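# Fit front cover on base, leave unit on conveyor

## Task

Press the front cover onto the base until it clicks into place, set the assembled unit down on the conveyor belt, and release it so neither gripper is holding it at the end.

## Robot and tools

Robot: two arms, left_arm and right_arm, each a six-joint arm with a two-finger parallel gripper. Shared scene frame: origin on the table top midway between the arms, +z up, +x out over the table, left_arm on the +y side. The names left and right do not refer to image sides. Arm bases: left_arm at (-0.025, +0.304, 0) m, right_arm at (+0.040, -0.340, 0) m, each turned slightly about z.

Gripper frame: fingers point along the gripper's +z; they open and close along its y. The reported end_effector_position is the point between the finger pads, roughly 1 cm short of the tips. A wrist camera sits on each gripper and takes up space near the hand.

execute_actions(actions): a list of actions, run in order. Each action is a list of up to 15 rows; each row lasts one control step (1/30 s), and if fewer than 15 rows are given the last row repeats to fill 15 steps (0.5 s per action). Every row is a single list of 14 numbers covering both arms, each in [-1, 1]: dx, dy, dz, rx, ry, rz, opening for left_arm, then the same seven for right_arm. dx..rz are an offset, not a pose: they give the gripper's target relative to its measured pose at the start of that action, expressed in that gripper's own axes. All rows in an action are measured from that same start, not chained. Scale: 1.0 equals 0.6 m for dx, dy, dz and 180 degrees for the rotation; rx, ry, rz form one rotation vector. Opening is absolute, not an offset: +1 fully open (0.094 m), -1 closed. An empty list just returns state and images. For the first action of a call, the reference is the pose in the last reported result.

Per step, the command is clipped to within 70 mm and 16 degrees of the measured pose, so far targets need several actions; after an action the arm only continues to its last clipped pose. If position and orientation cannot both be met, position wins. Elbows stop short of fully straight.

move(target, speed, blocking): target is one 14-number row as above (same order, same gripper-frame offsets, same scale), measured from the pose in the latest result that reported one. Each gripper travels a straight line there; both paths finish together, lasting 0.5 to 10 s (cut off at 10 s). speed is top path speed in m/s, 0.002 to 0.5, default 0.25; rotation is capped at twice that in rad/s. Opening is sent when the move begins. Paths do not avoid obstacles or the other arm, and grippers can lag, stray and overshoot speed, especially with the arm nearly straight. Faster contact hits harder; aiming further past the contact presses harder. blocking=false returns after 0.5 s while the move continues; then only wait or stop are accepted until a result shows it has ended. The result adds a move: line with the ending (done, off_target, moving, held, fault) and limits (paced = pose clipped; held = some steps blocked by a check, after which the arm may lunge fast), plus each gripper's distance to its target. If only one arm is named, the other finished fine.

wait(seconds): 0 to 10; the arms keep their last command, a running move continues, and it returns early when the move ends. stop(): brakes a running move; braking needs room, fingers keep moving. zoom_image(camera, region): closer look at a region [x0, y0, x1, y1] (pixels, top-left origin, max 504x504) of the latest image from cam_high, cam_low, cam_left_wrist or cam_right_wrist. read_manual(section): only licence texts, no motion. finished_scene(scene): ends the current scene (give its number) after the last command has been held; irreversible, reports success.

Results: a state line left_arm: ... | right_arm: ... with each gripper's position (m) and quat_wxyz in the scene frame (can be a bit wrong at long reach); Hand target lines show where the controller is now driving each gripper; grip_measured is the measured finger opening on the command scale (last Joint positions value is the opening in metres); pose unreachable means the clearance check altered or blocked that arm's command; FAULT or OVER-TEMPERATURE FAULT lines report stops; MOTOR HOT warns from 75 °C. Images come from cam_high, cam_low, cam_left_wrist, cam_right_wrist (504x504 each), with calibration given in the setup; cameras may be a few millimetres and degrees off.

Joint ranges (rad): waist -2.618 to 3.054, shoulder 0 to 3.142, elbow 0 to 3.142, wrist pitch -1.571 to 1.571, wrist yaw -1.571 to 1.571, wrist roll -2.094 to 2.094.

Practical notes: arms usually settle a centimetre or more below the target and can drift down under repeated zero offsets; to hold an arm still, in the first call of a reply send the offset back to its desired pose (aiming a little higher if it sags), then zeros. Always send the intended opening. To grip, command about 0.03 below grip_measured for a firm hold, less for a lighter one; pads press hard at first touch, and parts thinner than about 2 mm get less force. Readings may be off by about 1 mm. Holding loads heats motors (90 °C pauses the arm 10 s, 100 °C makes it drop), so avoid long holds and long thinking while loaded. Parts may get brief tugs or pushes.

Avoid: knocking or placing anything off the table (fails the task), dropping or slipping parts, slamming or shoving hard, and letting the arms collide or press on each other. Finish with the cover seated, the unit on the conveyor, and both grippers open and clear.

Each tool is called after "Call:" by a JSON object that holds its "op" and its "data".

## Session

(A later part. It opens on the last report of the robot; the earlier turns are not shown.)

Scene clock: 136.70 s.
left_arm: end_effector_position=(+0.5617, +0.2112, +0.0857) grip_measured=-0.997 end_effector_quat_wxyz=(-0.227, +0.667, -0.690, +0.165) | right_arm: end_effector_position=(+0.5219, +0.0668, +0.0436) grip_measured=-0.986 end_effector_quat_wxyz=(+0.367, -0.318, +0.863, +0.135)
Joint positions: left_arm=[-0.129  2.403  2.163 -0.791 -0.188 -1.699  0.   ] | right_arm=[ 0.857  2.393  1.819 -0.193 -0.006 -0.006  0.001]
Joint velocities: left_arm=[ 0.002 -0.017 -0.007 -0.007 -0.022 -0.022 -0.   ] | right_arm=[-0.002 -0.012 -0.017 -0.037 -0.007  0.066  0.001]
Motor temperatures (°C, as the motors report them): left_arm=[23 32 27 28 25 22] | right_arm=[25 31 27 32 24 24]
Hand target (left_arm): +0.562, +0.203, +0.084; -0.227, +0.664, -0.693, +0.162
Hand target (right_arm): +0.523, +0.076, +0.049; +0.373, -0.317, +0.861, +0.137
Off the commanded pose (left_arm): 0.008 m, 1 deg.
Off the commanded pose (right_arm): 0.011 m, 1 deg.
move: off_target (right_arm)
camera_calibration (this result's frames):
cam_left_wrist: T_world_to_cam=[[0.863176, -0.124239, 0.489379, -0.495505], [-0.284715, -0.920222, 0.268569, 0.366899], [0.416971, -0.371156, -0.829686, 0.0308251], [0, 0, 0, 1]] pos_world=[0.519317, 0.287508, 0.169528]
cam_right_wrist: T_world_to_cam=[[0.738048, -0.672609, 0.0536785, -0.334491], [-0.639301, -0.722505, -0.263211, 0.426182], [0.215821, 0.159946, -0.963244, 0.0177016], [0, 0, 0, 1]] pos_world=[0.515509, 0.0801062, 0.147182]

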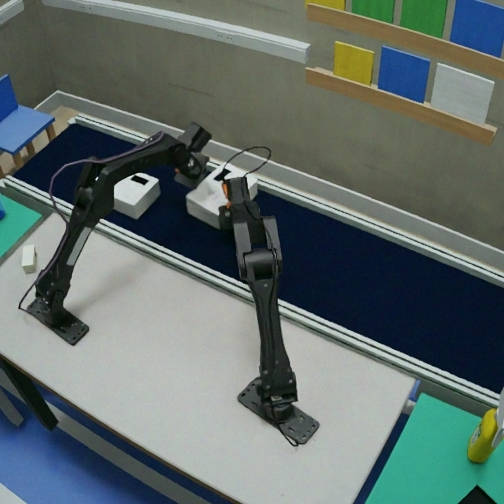

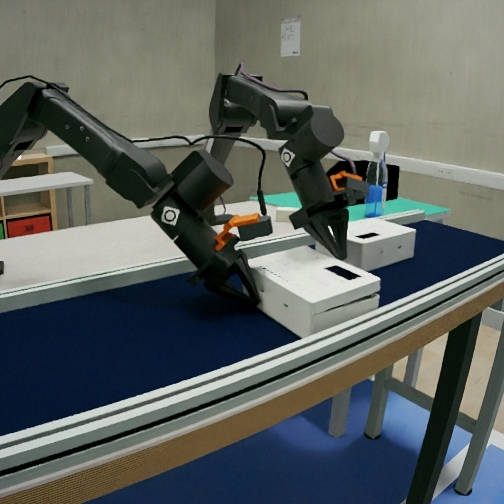

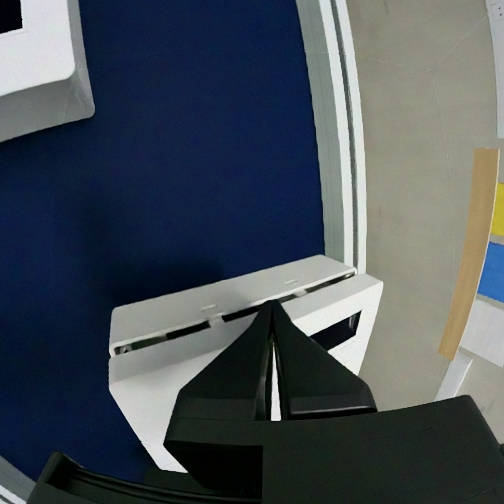

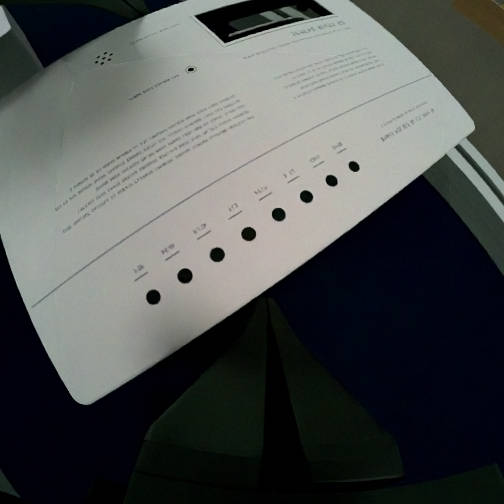

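Call:
{"op": "move", "data": {"target": [0.036, 0.007, 0.012, 0, 0, 0, -1, -0.016, 0.016, 0.004, 0, 0, 0, -1], "speed": 0.03}}

Call:
{"op": "zoom_image", "data": {"camera": "cam_low", "region": [200, 180, 440, 350]}}

Call:
{"op": "zoom_image", "data": {"camera": "cam_left_wrist", "region": [100, 230, 400, 400]}}

Scene clock: 137.83 s.
left_arm: end_effector_position=(+0.5634, +0.2073, +0.0868) grip_measured=-0.997 end_effector_quat_wxyz=(-0.239, +0.674, -0.680, +0.164) | right_arm: end_effector_position=(+0.5240, +0.0667, +0.0428) grip_measured=-0.986 end_effector_quat_wxyz=(+0.362, -0.317, +0.867, +0.130)
Joint positions: left_arm=[-0.145  2.406  2.163 -0.779 -0.222 -1.729  0.   ] | right_arm=[ 0.857  2.407  1.853 -0.227  0.002 -0.003  0.001]
Joint velocities: left_arm=[-0.002 -0.002 -0.007 -0.081 -0.022 -0.066 -0.   ] | right_arm=[-0.007  0.012 -0.002 -0.051 -0.022  0.037 -0.   ]
Motor temperatures (°C, as the motors report them): left_arm=[23 32 27 28 25 22] | right_arm=[25 32 27 32 24 24]
Hand target (left_arm): +0.561, +0.191, +0.075; -0.227, +0.667, -0.690, +0.164
Hand target (right_arm): +0.522, +0.079, +0.049; +0.368, -0.318, +0.863, +0.136
Off the commanded pose (left_arm): 0.020 m, 2 deg.
Off the commanded pose (right_arm): 0.014 m, 1 deg.
move: off_target (left_arm, right_arm)
camera_calibration (this result's frames):
cam_left_wrist: T_world_to_cam=[[0.857019, -0.106162, 0.504231, -0.499552], [-0.2649, -0.930109, 0.254412, 0.355604], [0.441981, -0.351607, -0.825243, 0.0110564], [0, 0, 0, 1]] pos_world=[0.517438, 0.281605, 0.170544]
cam_right_wrist: T_world_to_cam=[[0.733412, -0.677523, 0.0553972, -0.333384], [-0.647095, -0.720788, -0.24846, 0.43059], [0.208267, 0.146377, -0.967057, 0.0215027], [0, 0, 0, 1]] pos_world=[0.518662, 0.0813416, 0.146248]

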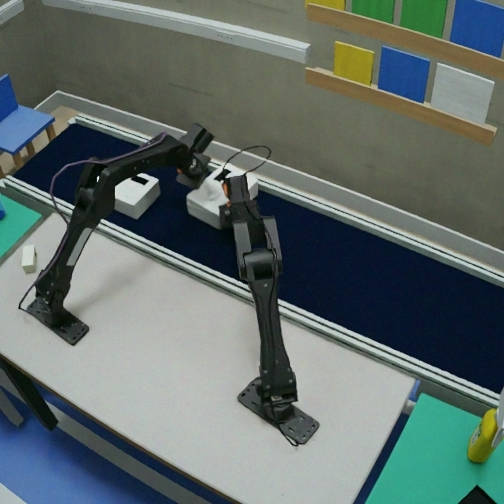

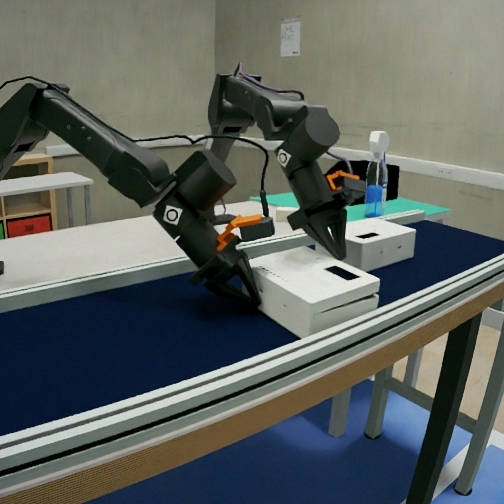

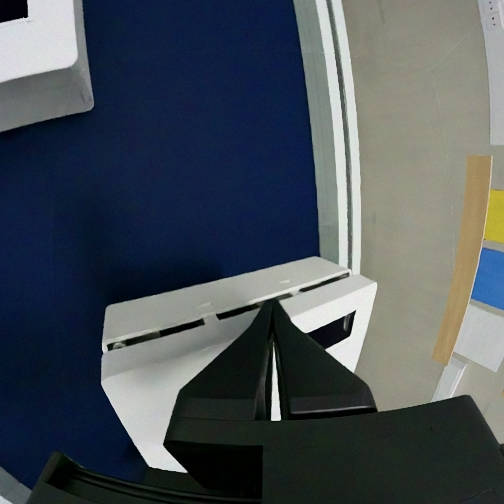

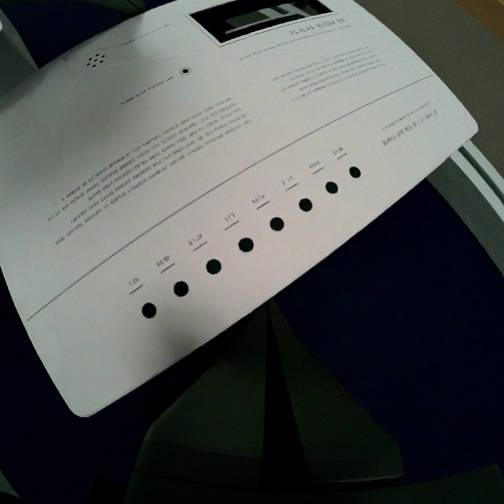

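Region (200, 180, 440, 350) of cam_low's 504x504 image, scaled by 2.100, with more detail than that image has; it fills the top 357 rows of this view, and the rest is white.

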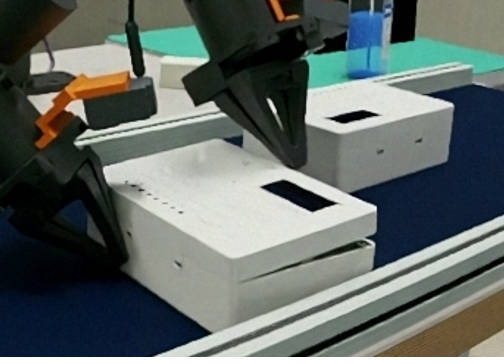

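Region (100, 230, 400, 400) of cam_left_wrist's 504x504 image, scaled by 1.680, with more detail than that image has; it fills the top 286 rows of this view, and the rest is white.

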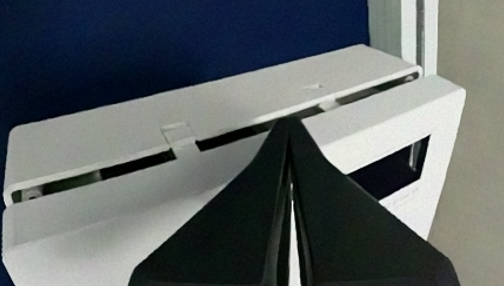

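Call:
{"op": "move", "data": {"target": [-0.004, -0.022, -0.035, 0, 0, 0, -1, -0.016, 0.016, 0.004, 0, 0, 0, -1], "speed": 0.08}}

Call:
{"op": "move", "data": {"target": [0.04, -0.003, -0.003, 0, 0, 0, -1, 0, 0, 0, 0, 0, 0, -1], "speed": 0.08}}

Call:
{"op": "move", "data": {"target": [0.008, 0.044, 0.07, 0, 0, 0, -1, 0, 0, 0, 0, 0, 0, -1], "speed": 0.04}}

Call:
{"op": "zoom_image", "data": {"camera": "cam_low", "region": [200, 180, 440, 350]}}

Call:
{"op": "zoom_image", "data": {"camera": "cam_left_wrist", "region": [80, 200, 400, 400]}}

Scene clock: 139.23 s.
left_arm: end_effector_position=(+0.5649, +0.2070, +0.1096) grip_measured=-0.997 end_effector_quat_wxyz=(-0.242, +0.674, -0.678, +0.169) | right_arm: end_effector_position=(+0.5263, +0.0667, +0.0416) grip_measured=-0.986 end_effector_quat_wxyz=(+0.356, -0.315, +0.871, +0.124)
Joint positions: left_arm=[-0.145  2.407  2.249 -0.853 -0.223 -1.73   0.   ] | right_arm=[ 0.857  2.424  1.891 -0.264  0.011  0.     0.001]
Joint velocities: left_arm=[-0.017  0.007 -0.002 -0.007  0.022  0.022 -0.001] | right_arm=[ 0.007  0.017  0.007  0.007  0.022 -0.037 -0.   ]
Motor temperatures (°C, as the motors report them): left_arm=[23 32 27 28 25 22] | right_arm=[25 32 27 32 24 24]
Hand target (left_arm): +0.563, +0.207, +0.112; -0.239, +0.674, -0.680, +0.165
Hand target (right_arm): +0.524, +0.079, +0.048; +0.362, -0.316, +0.867, +0.130
Off the commanded pose (left_arm): 0.003 m, 1 deg.
Off the commanded pose (right_arm): 0.015 m, 1 deg.
move: off_target (right_arm)
camera_calibration (this result's frames):
cam_left_wrist: T_world_to_cam=[[0.851693, -0.103708, 0.513677, -0.510853], [-0.266254, -0.929913, 0.253715, 0.350647], [0.451363, -0.352856, -0.819612, 0.0234407], [0, 0, 0, 1]] pos_world=[0.517871, 0.281363, 0.192661]
cam_right_wrist: T_world_to_cam=[[0.728278, -0.682868, 0.0574721, -0.33211], [-0.655421, -0.718576, -0.232533, 0.435298], [0.200088, 0.131681, -0.970889, 0.0252887], [0, 0, 0, 1]] pos_world=[0.522112, 0.0826771, 0.144861]

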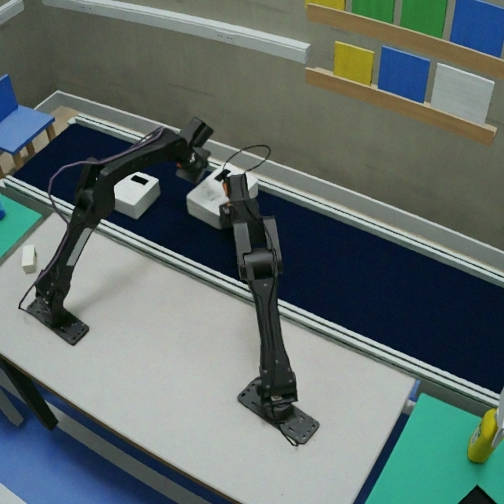

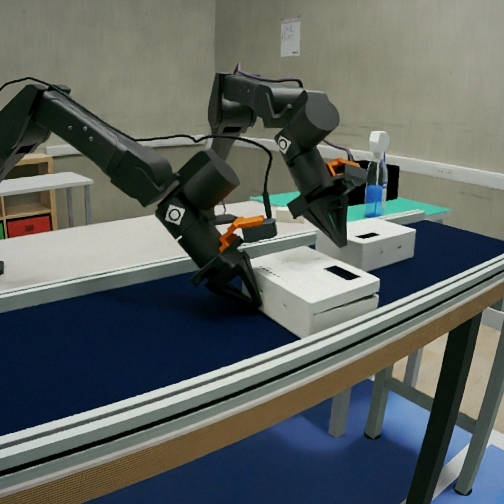

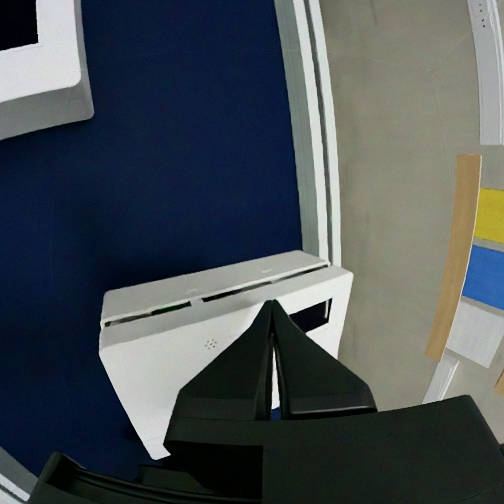

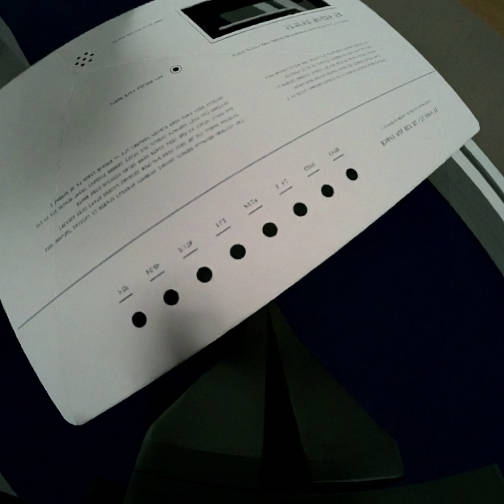

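Scene clock: 140.03 s.
left_arm: end_effector_position=(+0.5674, +0.1804, +0.1097) grip_measured=-0.997 end_effector_quat_wxyz=(-0.237, +0.671, -0.679, +0.181) | right_arm: end_effector_position=(+0.5263, +0.0667, +0.0416) grip_measured=-0.986 end_effector_quat_wxyz=(+0.356, -0.315, +0.871, +0.124)
Joint positions: left_arm=[-0.187  2.442  2.309 -0.869 -0.223 -1.766  0.   ] | right_arm=[ 0.857  2.424  1.891 -0.264  0.011  0.     0.001]
Joint velocities: left_arm=[ 0.012 -0.022  0.037 -0.095  0.022  0.022 -0.001] | right_arm=[ 0.012  0.002  0.007  0.022 -0.11   0.066  0.   ]
Motor temperatures (°C, as the motors report them): left_arm=[23 32 27 28 25 22] | right_arm=[25 32 27 32 24 24]
Hand target (left_arm): +0.566, +0.183, +0.109; -0.242, +0.673, -0.678, +0.169
Hand target (right_arm): +0.526, +0.067, +0.042; +0.356, -0.315, +0.871, +0.124
Off the commanded pose (left_arm): 0.003 m, 2 deg.
Off the commanded pose (right_arm): 0.000 m, 0 deg.
move: done
camera_calibration (this result's frames):
cam_left_wrist: T_world_to_cam=[[0.844363, -0.103405, 0.525698, -0.513067], [-0.281158, -0.920757, 0.270475, 0.331526], [0.456072, -0.376183, -0.806526, 0.0131126], [0, 0, 0, 1]] pos_world=[0.520446, 0.257134, 0.190625]
cam_right_wrist: T_world_to_cam=[[0.728278, -0.682868, 0.0574721, -0.33211], [-0.655421, -0.718576, -0.232533, 0.435298], [0.200088, 0.131681, -0.970889, 0.0252887], [0, 0, 0, 1]] pos_world=[0.522112, 0.0826771, 0.144861]

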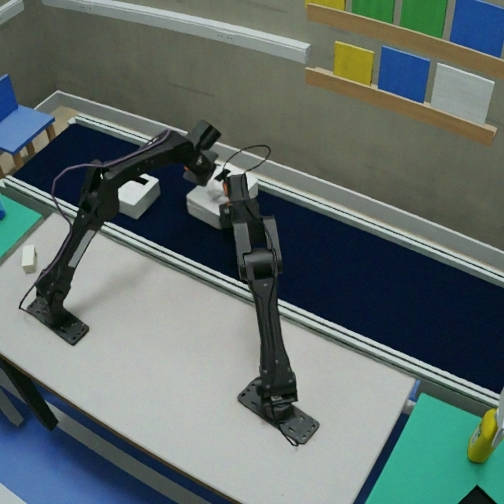

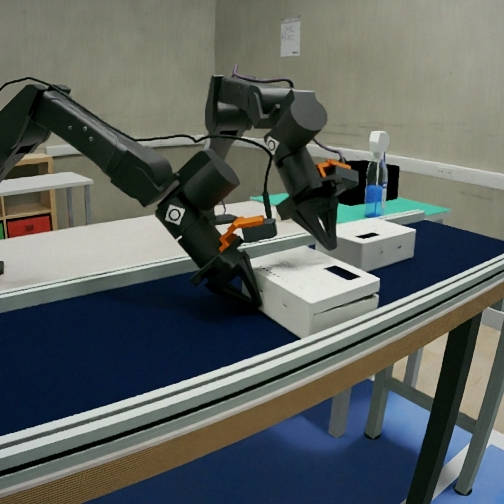

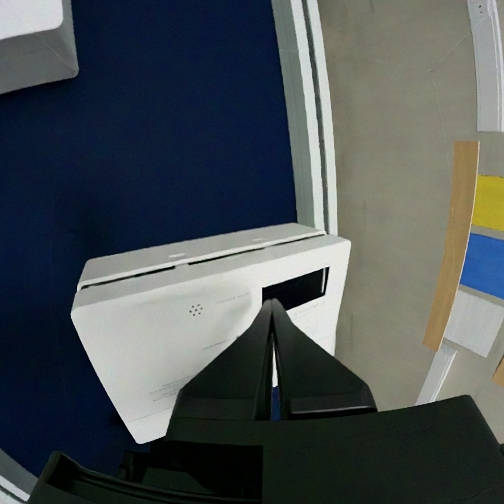

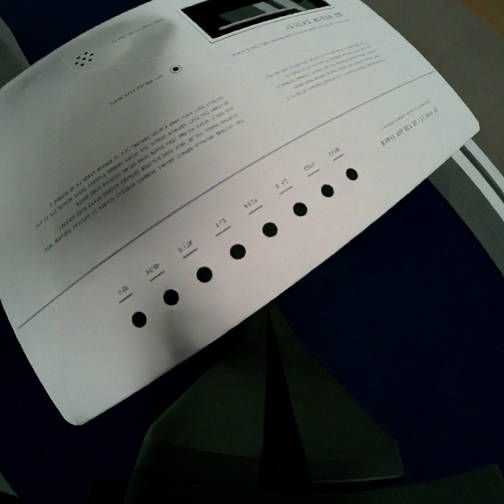

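Scene clock: 141.57 s.
left_arm: end_effector_position=(+0.5820, +0.1763, +0.0872) grip_measured=-0.997 end_effector_quat_wxyz=(-0.256, +0.666, -0.667, +0.214) | right_arm: end_effector_position=(+0.5263, +0.0667, +0.0416) grip_measured=-0.986 end_effector_quat_wxyz=(+0.356, -0.315, +0.871, +0.124)
Joint positions: left_arm=[-0.187  2.431  2.155 -0.647 -0.223 -1.766  0.   ] | right_arm=[ 0.857  2.424  1.891 -0.264  0.011  0.     0.001]
Joint velocities: left_arm=[-0.022  0.002 -0.017 -0.022 -0.066 -0.051 -0.   ] | right_arm=[-0.012 -0.007  0.002 -0.11   0.051 -0.037  0.   ]
Motor temperatures (°C, as the motors report them): left_arm=[23 32 27 28 25 22] | right_arm=[25 32 27 32 24 24]
Hand target (left_arm): +0.569, +0.180, +0.060; -0.237, +0.671, -0.679, +0.181
Hand target (right_arm): +0.526, +0.067, +0.042; +0.356, -0.315, +0.871, +0.124
Off the commanded pose (left_arm): 0.030 m, 5 deg.
Off the commanded pose (right_arm): 0.000 m, 0 deg.
move: off_target (left_arm)
camera_calibration (this result's frames):
cam_left_wrist: T_world_to_cam=[[0.801894, -0.0915587, 0.590409, -0.49697], [-0.301639, -0.915044, 0.267785, 0.349123], [0.515732, -0.392826, -0.761386, -0.0489691], [0, 0, 0, 1]] pos_world=[0.529082, 0.254725, 0.162641]
cam_right_wrist: T_world_to_cam=[[0.728278, -0.682868, 0.0574721, -0.33211], [-0.655421, -0.718576, -0.232533, 0.435298], [0.200088, 0.131681, -0.970889, 0.0252887], [0, 0, 0, 1]] pos_world=[0.522112, 0.0826771, 0.144861]

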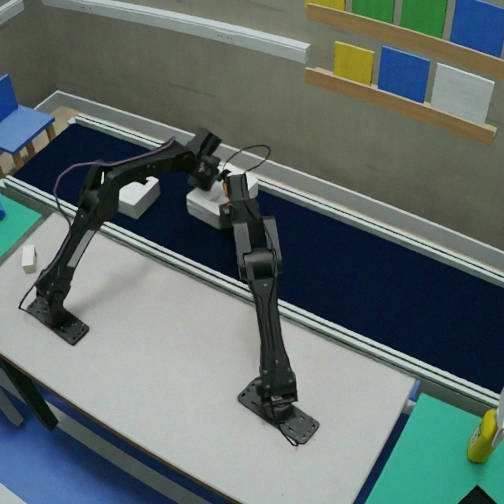

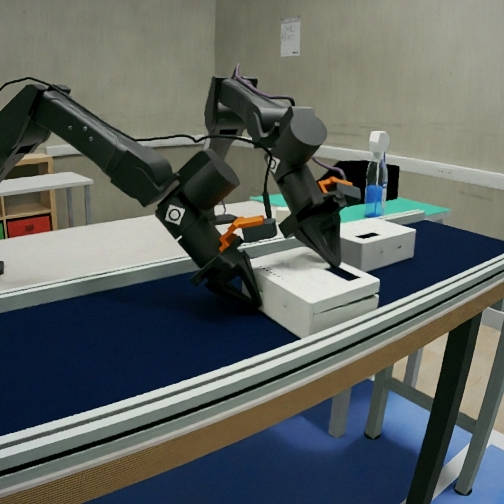

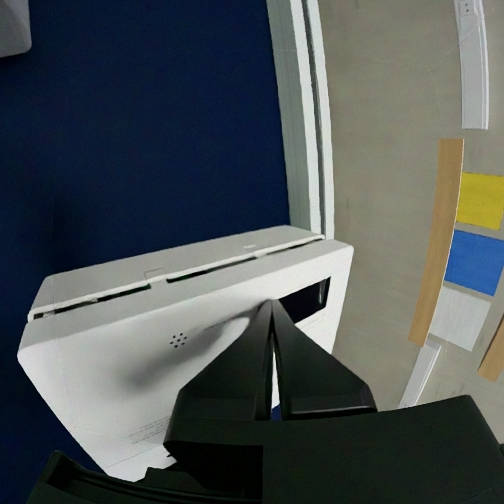

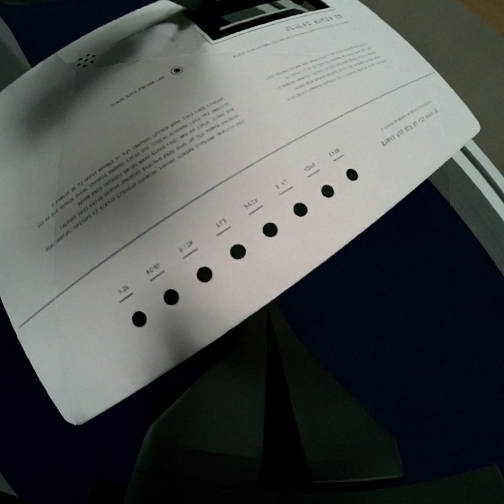

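Region (200, 180, 440, 350) of cam_low's 504x504 image, scaled by 2.100, with more detail than that image has; it fills the top 357 rows of this view, and the rest is white.

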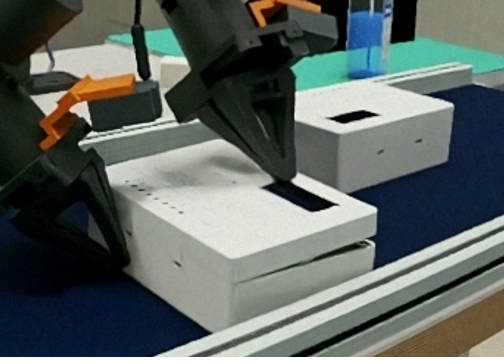

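Region (80, 200, 400, 400) of cam_left_wrist's 504x504 image, scaled by 1.575, with more detail than that image has; it fills the top 315 rows of this view, and the rest is white.

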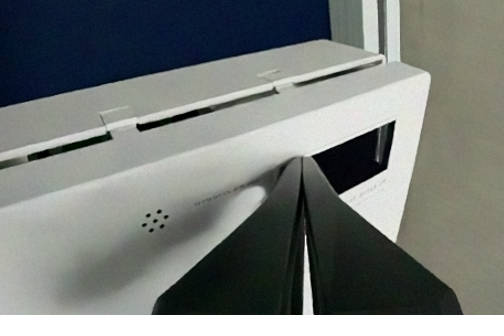

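Call:
{"op": "move", "data": {"target": [-0.030, 0.038, -0.071, -0.078, 0, 0, -1, 0, 0, 0, 0, 0, 0, -1], "speed": 0.1}}

Call:
{"op": "move", "data": {"target": [0.006, 0.05, 0.107, 0, 0, 0, -1, 0, 0, 0, 0, 0, 0, -1], "speed": 0.04}}

Call:
{"op": "zoom_image", "data": {"camera": "cam_low", "region": [200, 180, 440, 350]}}

Call:
{"op": "zoom_image", "data": {"camera": "cam_left_wrist", "region": [60, 200, 440, 400]}}

Scene clock: 143.77 s.
left_arm: end_effector_position=(+0.5386, +0.1857, +0.1083) grip_measured=-0.997 end_effector_quat_wxyz=(-0.177, +0.688, -0.690, +0.138) | right_arm: end_effector_position=(+0.5263, +0.0667, +0.0416) grip_measured=-0.986 end_effector_quat_wxyz=(+0.356, -0.315, +0.871, +0.124)
Joint positions: left_arm=[-0.173  2.473  2.433 -1.107 -0.163 -1.79   0.   ] | right_arm=[ 0.857  2.424  1.891 -0.264  0.011  0.     0.001]
Joint velocities: left_arm=[ 0.002  0.002  0.027  0.037 -0.022  0.022 -0.   ] | right_arm=[-0.012  0.007 -0.007  0.007  0.007  0.007  0.   ]
Motor temperatures (°C, as the motors report them): left_arm=[23 32 27 28 25 22] | right_arm=[25 32 27 32 24 24]
Hand target (left_arm): +0.538, +0.192, +0.107; -0.173, +0.693, -0.687, +0.131
Hand target (right_arm): +0.526, +0.067, +0.042; +0.356, -0.315, +0.871, +0.124
Off the commanded pose (left_arm): 0.007 m, 1 deg.
Off the commanded pose (right_arm): 0.000 m, 0 deg.
move: done
camera_calibration (this result's frames):
cam_left_wrist: T_world_to_cam=[[0.914907, -0.0862665, 0.394339, -0.514391], [-0.229567, -0.914732, 0.332511, 0.293121], [0.33203, -0.394744, -0.856699, 0.102828], [0, 0, 0, 1]] pos_world=[0.503769, 0.264344, 0.193471]
cam_right_wrist: T_world_to_cam=[[0.728278, -0.682868, 0.0574721, -0.33211], [-0.655421, -0.718576, -0.232533, 0.435298], [0.200088, 0.131681, -0.970889, 0.0252887], [0, 0, 0, 1]] pos_world=[0.522112, 0.0826771, 0.144861]

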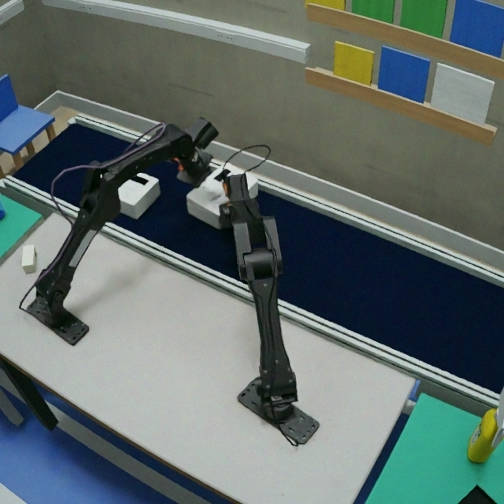

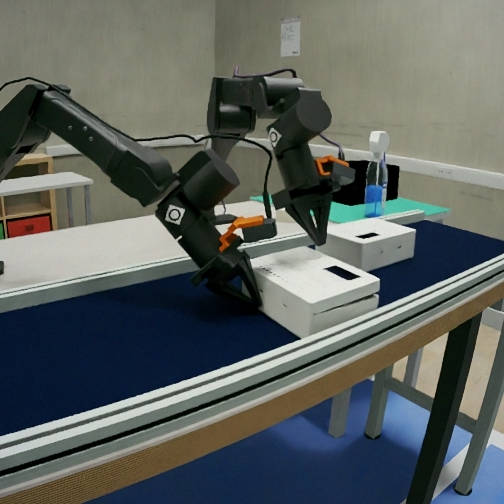

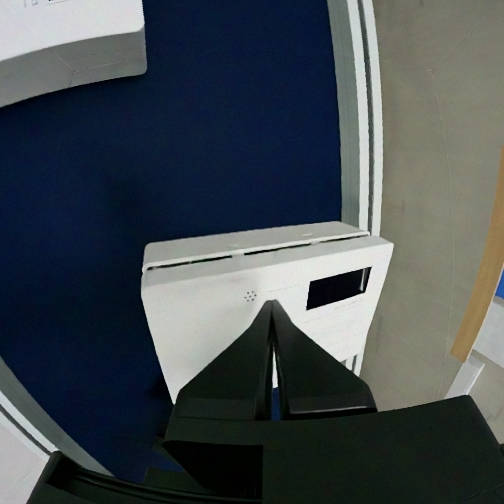

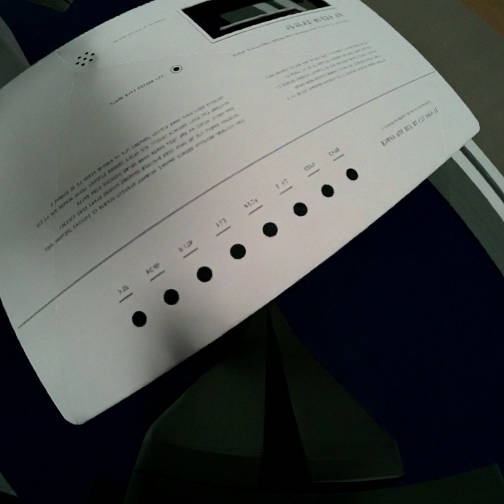

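Scene clock: 145.83 s.
left_arm: end_effector_position=(+0.5611, +0.1798, +0.0857) grip_measured=-0.997 end_effector_quat_wxyz=(-0.211, +0.680, -0.674, +0.196) | right_arm: end_effector_position=(+0.5263, +0.0667, +0.0416) grip_measured=-0.986 end_effector_quat_wxyz=(+0.356, -0.315, +0.871, +0.124)
Joint positions: left_arm=[-0.173  2.403  2.154 -0.758 -0.163 -1.79   0.   ] | right_arm=[ 0.857  2.424  1.891 -0.264  0.011  0.     0.001]
Joint velocities: left_arm=[-0.007  0.017  0.002 -0.022 -0.007 -0.022 -0.001] | right_arm=[ 0.017 -0.002 -0.007 -0.007  0.051  0.007  0.001]
Motor temperatures (°C, as the motors report them): left_arm=[23 32 27 28 25 22] | right_arm=[25 32 27 32 24 24]
Hand target (left_arm): +0.538, +0.187, +0.040; -0.177, +0.688, -0.690, +0.138
Hand target (right_arm): +0.526, +0.067, +0.042; +0.356, -0.315, +0.871, +0.124
Off the commanded pose (left_arm): 0.053 m, 8 deg.
Off the commanded pose (right_arm): 0.000 m, 0 deg.
move: off_target (left_arm)
camera_calibration (this result's frames):
cam_left_wrist: T_world_to_cam=[[0.8537, -0.0700952, 0.516026, -0.505628], [-0.274173, -0.902947, 0.330931, 0.32339], [0.442748, -0.423996, -0.790064, 0.0111024], [0, 0, 0, 1]] pos_world=[0.515403, 0.26127, 0.162669]
cam_right_wrist: T_world_to_cam=[[0.728278, -0.682868, 0.0574721, -0.33211], [-0.655421, -0.718576, -0.232533, 0.435298], [0.200088, 0.131681, -0.970889, 0.0252887], [0, 0, 0, 1]] pos_world=[0.522112, 0.0826771, 0.144861]

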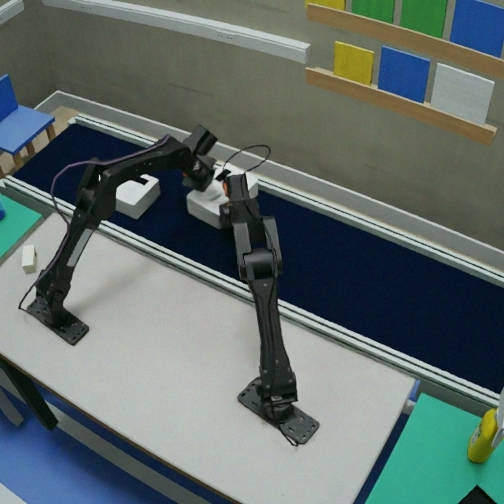

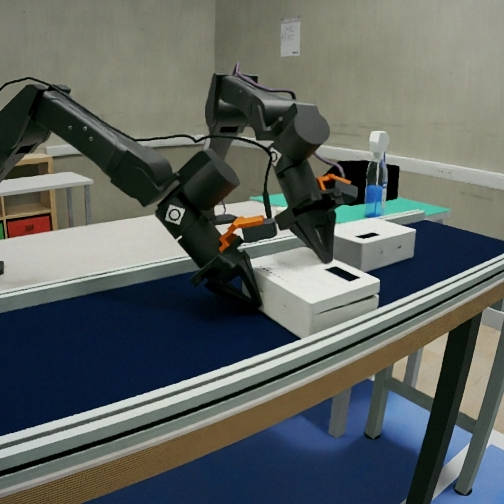

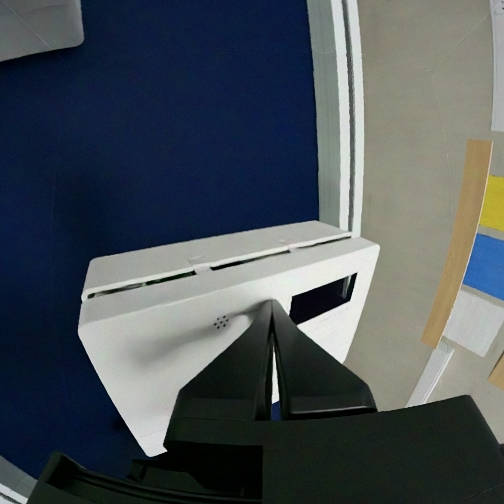

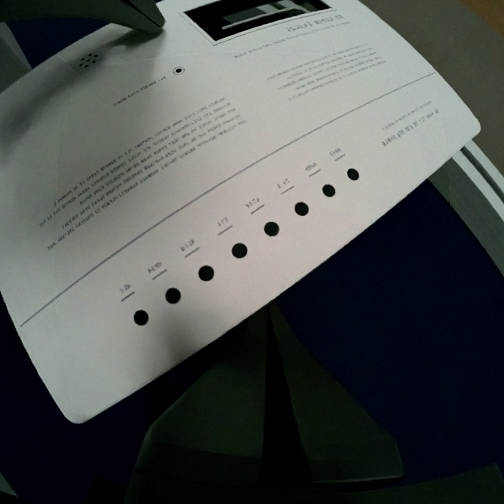

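Region (200, 180, 440, 350) of cam_low's 504x504 image, scaled by 2.100, with more detail than that image has; it fills the top 357 rows of this view, and the rest is white.

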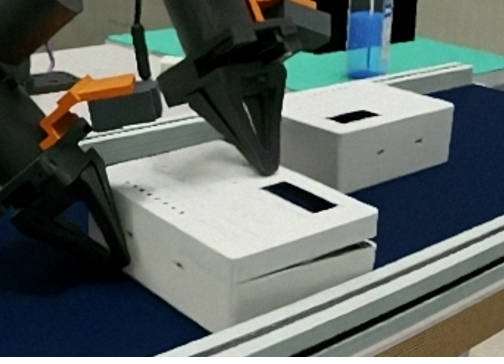

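Region (60, 200, 440, 400) of cam_left_wrist's 504x504 image, scaled by 1.326, with more detail than that image has; it fills the top 265 rows of this view, and the rest is white.

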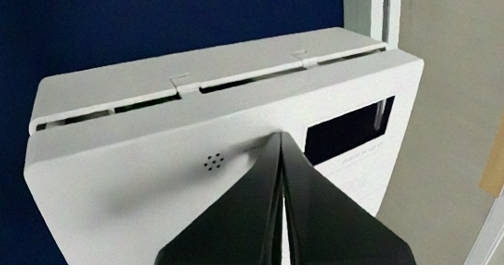

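Call:
{"op": "move", "data": {"target": [0.010, -0.060, 0.0155, 0, 0, 0, -1, 0, 0, 0, 0, 0, 0, -1], "speed": 0.08}}

Call:
{"op": "move", "data": {"target": [0, 0.018, 0.028, 0, 0, 0, -1, 0, 0, 0, 0, 0, 0, -1], "speed": 0.04}}

Call:
{"op": "zoom_image", "data": {"camera": "cam_low", "region": [200, 180, 440, 350]}}

Scene clock: 147.93 s.
left_arm: end_effector_position=(+0.5993, +0.1695, +0.1003) grip_measured=-0.997 end_effector_quat_wxyz=(-0.218, +0.678, -0.671, +0.209) | right_arm: end_effector_position=(+0.5263, +0.0667, +0.0416) grip_measured=-0.986 end_effector_quat_wxyz=(+0.356, -0.315, +0.871, +0.124)
Joint positions: left_arm=[-0.173  2.713  2.778 -1.042 -0.162 -1.79   0.   ] | right_arm=[ 0.857  2.424  1.891 -0.264  0.011  0.     0.001]
Joint velocities: left_arm=[ 0.007  0.027  0.085 -0.081 -0.066 -0.037  0.001] | right_arm=[ 0.002 -0.002  0.002  0.037  0.022 -0.066  0.001]
Motor temperatures (°C, as the motors report them): left_arm=[23 32 27 28 25 22] | right_arm=[25 33 27 32 24 24]
Hand target (left_arm): +0.596, +0.174, +0.097; -0.212, +0.679, -0.674, +0.199
Hand target (right_arm): +0.526, +0.067, +0.042; +0.356, -0.315, +0.871, +0.124
Off the commanded pose (left_arm): 0.006 m, 2 deg.
Off the commanded pose (right_arm): 0.000 m, 0 deg.
move: done
camera_calibration (this result's frames):
cam_left_wrist: T_world_to_cam=[[0.837986, -0.0659598, 0.54169, -0.540282], [-0.284538, -0.899855, 0.330604, 0.325476], [0.465636, -0.431173, -0.772835, -0.0129128], [0, 0, 0, 1]] pos_world=[0.551372, 0.251676, 0.175082]
cam_right_wrist: T_world_to_cam=[[0.728278, -0.682868, 0.0574721, -0.33211], [-0.655421, -0.718576, -0.232533, 0.435298], [0.200088, 0.131681, -0.970889, 0.0252887], [0, 0, 0, 1]] pos_world=[0.522112, 0.0826771, 0.144861]

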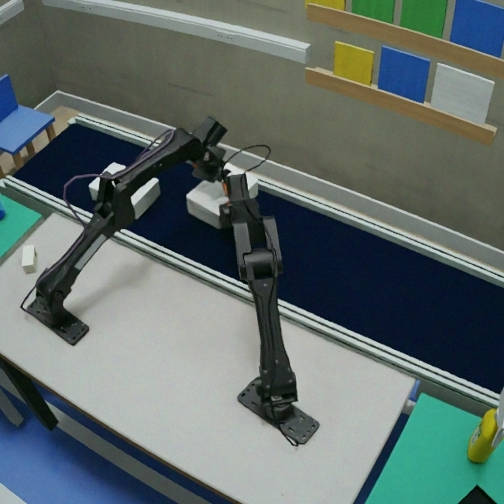

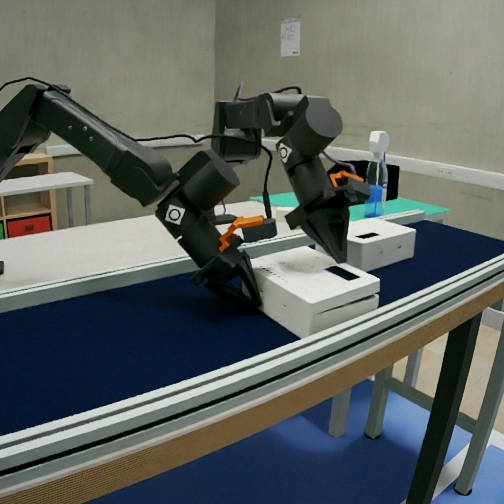

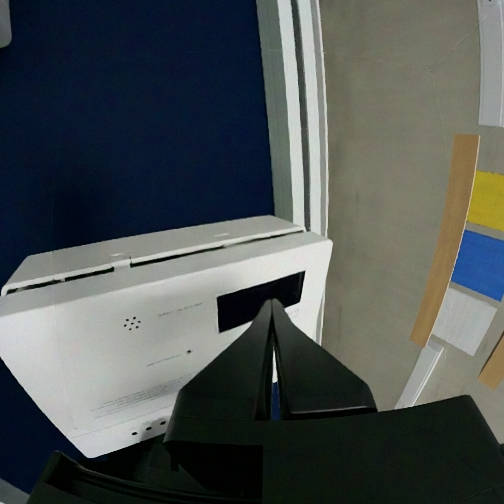

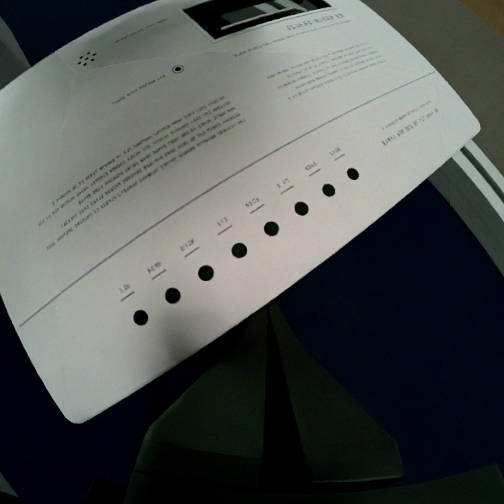

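Scene clock: 148.90 s.
left_arm: end_effector_position=(+0.6046, +0.1681, +0.0874) grip_measured=-0.997 end_effector_quat_wxyz=(-0.224, +0.676, -0.667, +0.219) | right_arm: end_effector_position=(+0.5263, +0.0667, +0.0416) grip_measured=-0.986 end_effector_quat_wxyz=(+0.356, -0.315, +0.871, +0.124)
Joint positions: left_arm=[-0.173  2.651  2.591 -0.891 -0.162 -1.79   0.   ] | right_arm=[ 0.857  2.424  1.891 -0.264  0.011  0.     0.001]
Joint velocities: left_arm=[-0.012 -0.012 -0.007 -0.037 -0.022 -0.007 -0.   ] | right_arm=[ 0.002  0.002  0.002  0.051  0.007 -0.066 -0.001]
Motor temperatures (°C, as the motors report them): left_arm=[23 32 27 28 25 22] | right_arm=[25 33 27 32 24 24]
Hand target (left_arm): +0.600, +0.170, +0.080; -0.218, +0.678, -0.671, +0.209
Hand target (right_arm): +0.526, +0.067, +0.042; +0.356, -0.315, +0.871, +0.124
Off the commanded pose (left_arm): 0.009 m, 1 deg.
Off the commanded pose (right_arm): 0.000 m, 0 deg.
move: done
camera_calibration (this result's frames):
cam_left_wrist: T_world_to_cam=[[0.824756, -0.0624642, 0.562028, -0.532194], [-0.292449, -0.897765, 0.329381, 0.334524], [0.483995, -0.436023, -0.758705, -0.0374635], [0, 0, 0, 1]] pos_world=[0.554894, 0.250746, 0.160499]
cam_right_wrist: T_world_to_cam=[[0.728278, -0.682868, 0.0574721, -0.33211], [-0.655421, -0.718576, -0.232533, 0.435298], [0.200088, 0.131681, -0.970889, 0.0252887], [0, 0, 0, 1]] pos_world=[0.522112, 0.0826771, 0.144861]

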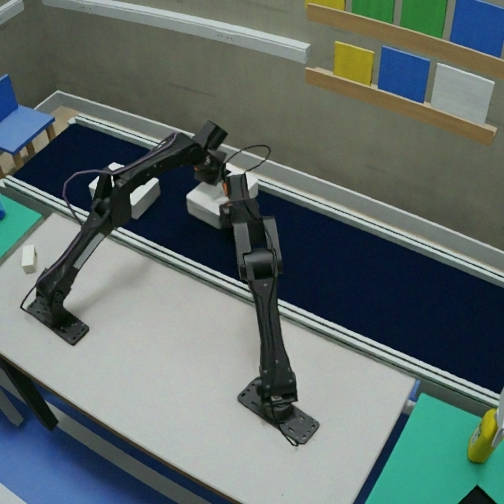

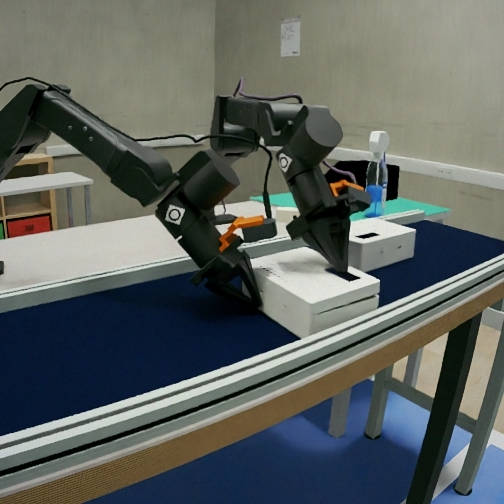

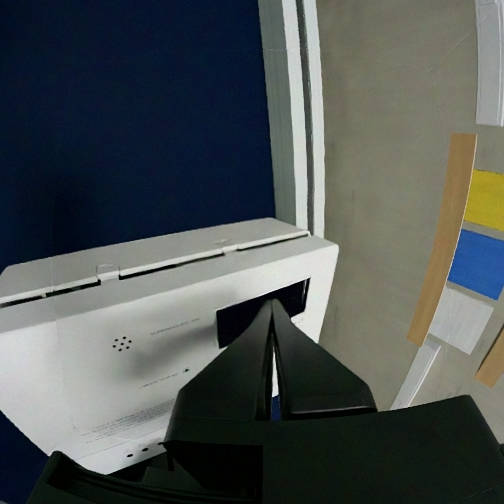

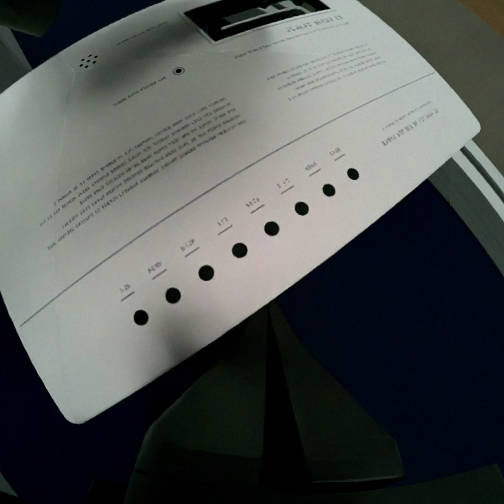

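Region (200, 180, 440, 350) of cam_low's 504x504 image, scaled by 2.100, with more detail than that image has; it fills the top 357 rows of this view, and the rest is white.

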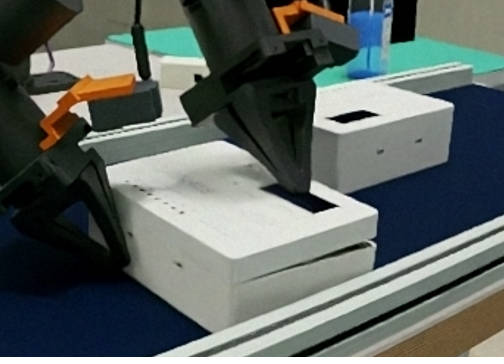

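Call:
{"op": "move", "data": {"target": [-0.055, 0.113, -0.126, -0.156, 0, 0, -1, 0, 0, 0, 0, 0, 0, -1], "speed": 0.15}}

Scene clock: 151.70 s.
left_arm: end_effector_position=(+0.5068, +0.1939, +0.1006) grip_measured=-0.997 end_effector_quat_wxyz=(-0.080, +0.706, -0.698, +0.090) | right_arm: end_effector_position=(+0.5263, +0.0667, +0.0416) grip_measured=-0.986 end_effector_quat_wxyz=(+0.356, -0.315, +0.871, +0.124)
Joint positions: left_arm=[-0.133  2.669  2.849 -1.514 -0.039 -1.797  0.   ] | right_arm=[ 0.857  2.424  1.891 -0.264  0.011  0.     0.001]
Joint velocities: left_arm=[-0.007  0.007  0.002 -0.037 -0.037 -0.007  0.   ] | right_arm=[ 0.012 -0.012 -0.002 -0.007 -0.022  0.066 -0.001]
Motor temperatures (°C, as the motors report them): left_arm=[23 33 27 28 25 22] | right_arm=[25 33 27 32 24 24]
Hand target (left_arm): +0.505, +0.199, +0.108; -0.079, +0.708, -0.696, +0.091
Hand target (right_arm): +0.526, +0.067, +0.042; +0.356, -0.315, +0.871, +0.124
Off the commanded pose (left_arm): 0.010 m, 5 deg.
Off the commanded pose (right_arm): 0.000 m, 0 deg.
elbow stopped short (left arm): the move would have taken joint 3 (elbow) straighter than the controller allows; a more bent joint 3 avoids this.
move: off_target (left_arm)
camera_calibration (this result's frames):
cam_left_wrist: T_world_to_cam=[[0.977811, -0.0588778, 0.201046, -0.499343], [-0.143342, -0.887902, 0.437131, 0.236435], [0.152772, -0.45625, -0.87664, 0.214784], [0, 0, 0, 1]] pos_world=[0.489341, 0.278526, 0.185326]
cam_right_wrist: T_world_to_cam=[[0.728278, -0.682868, 0.0574721, -0.33211], [-0.655421, -0.718576, -0.232533, 0.435298], [0.200088, 0.131681, -0.970889, 0.0252887], [0, 0, 0, 1]] pos_world=[0.522112, 0.0826771, 0.144861]

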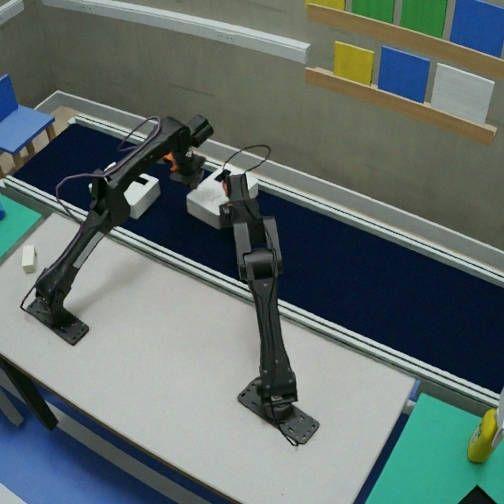

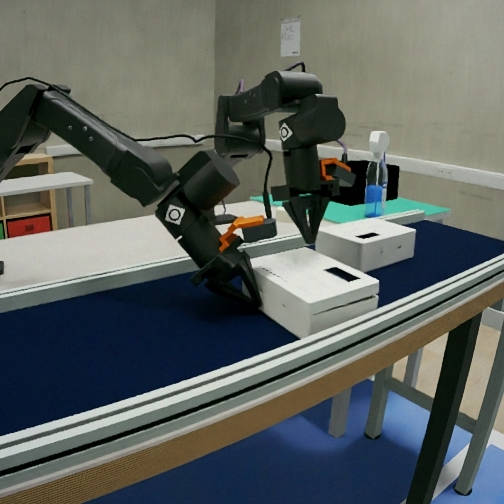

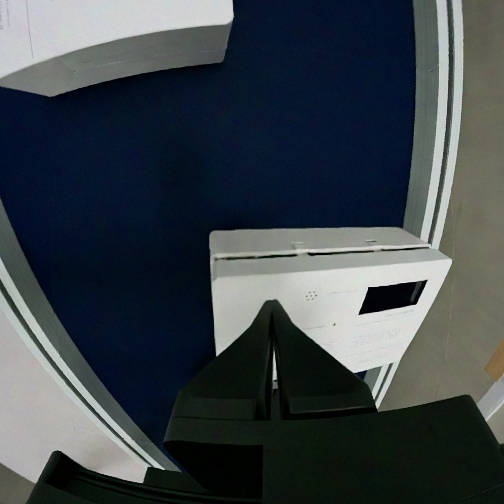

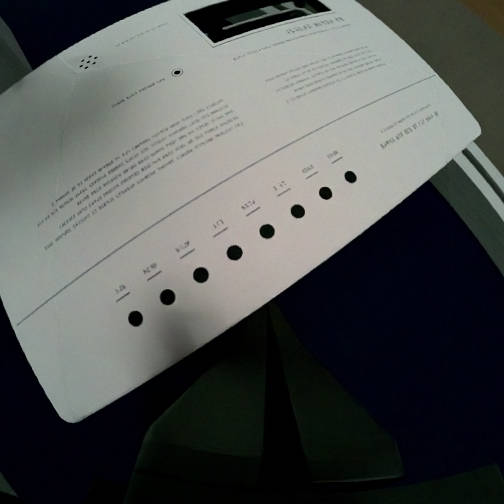

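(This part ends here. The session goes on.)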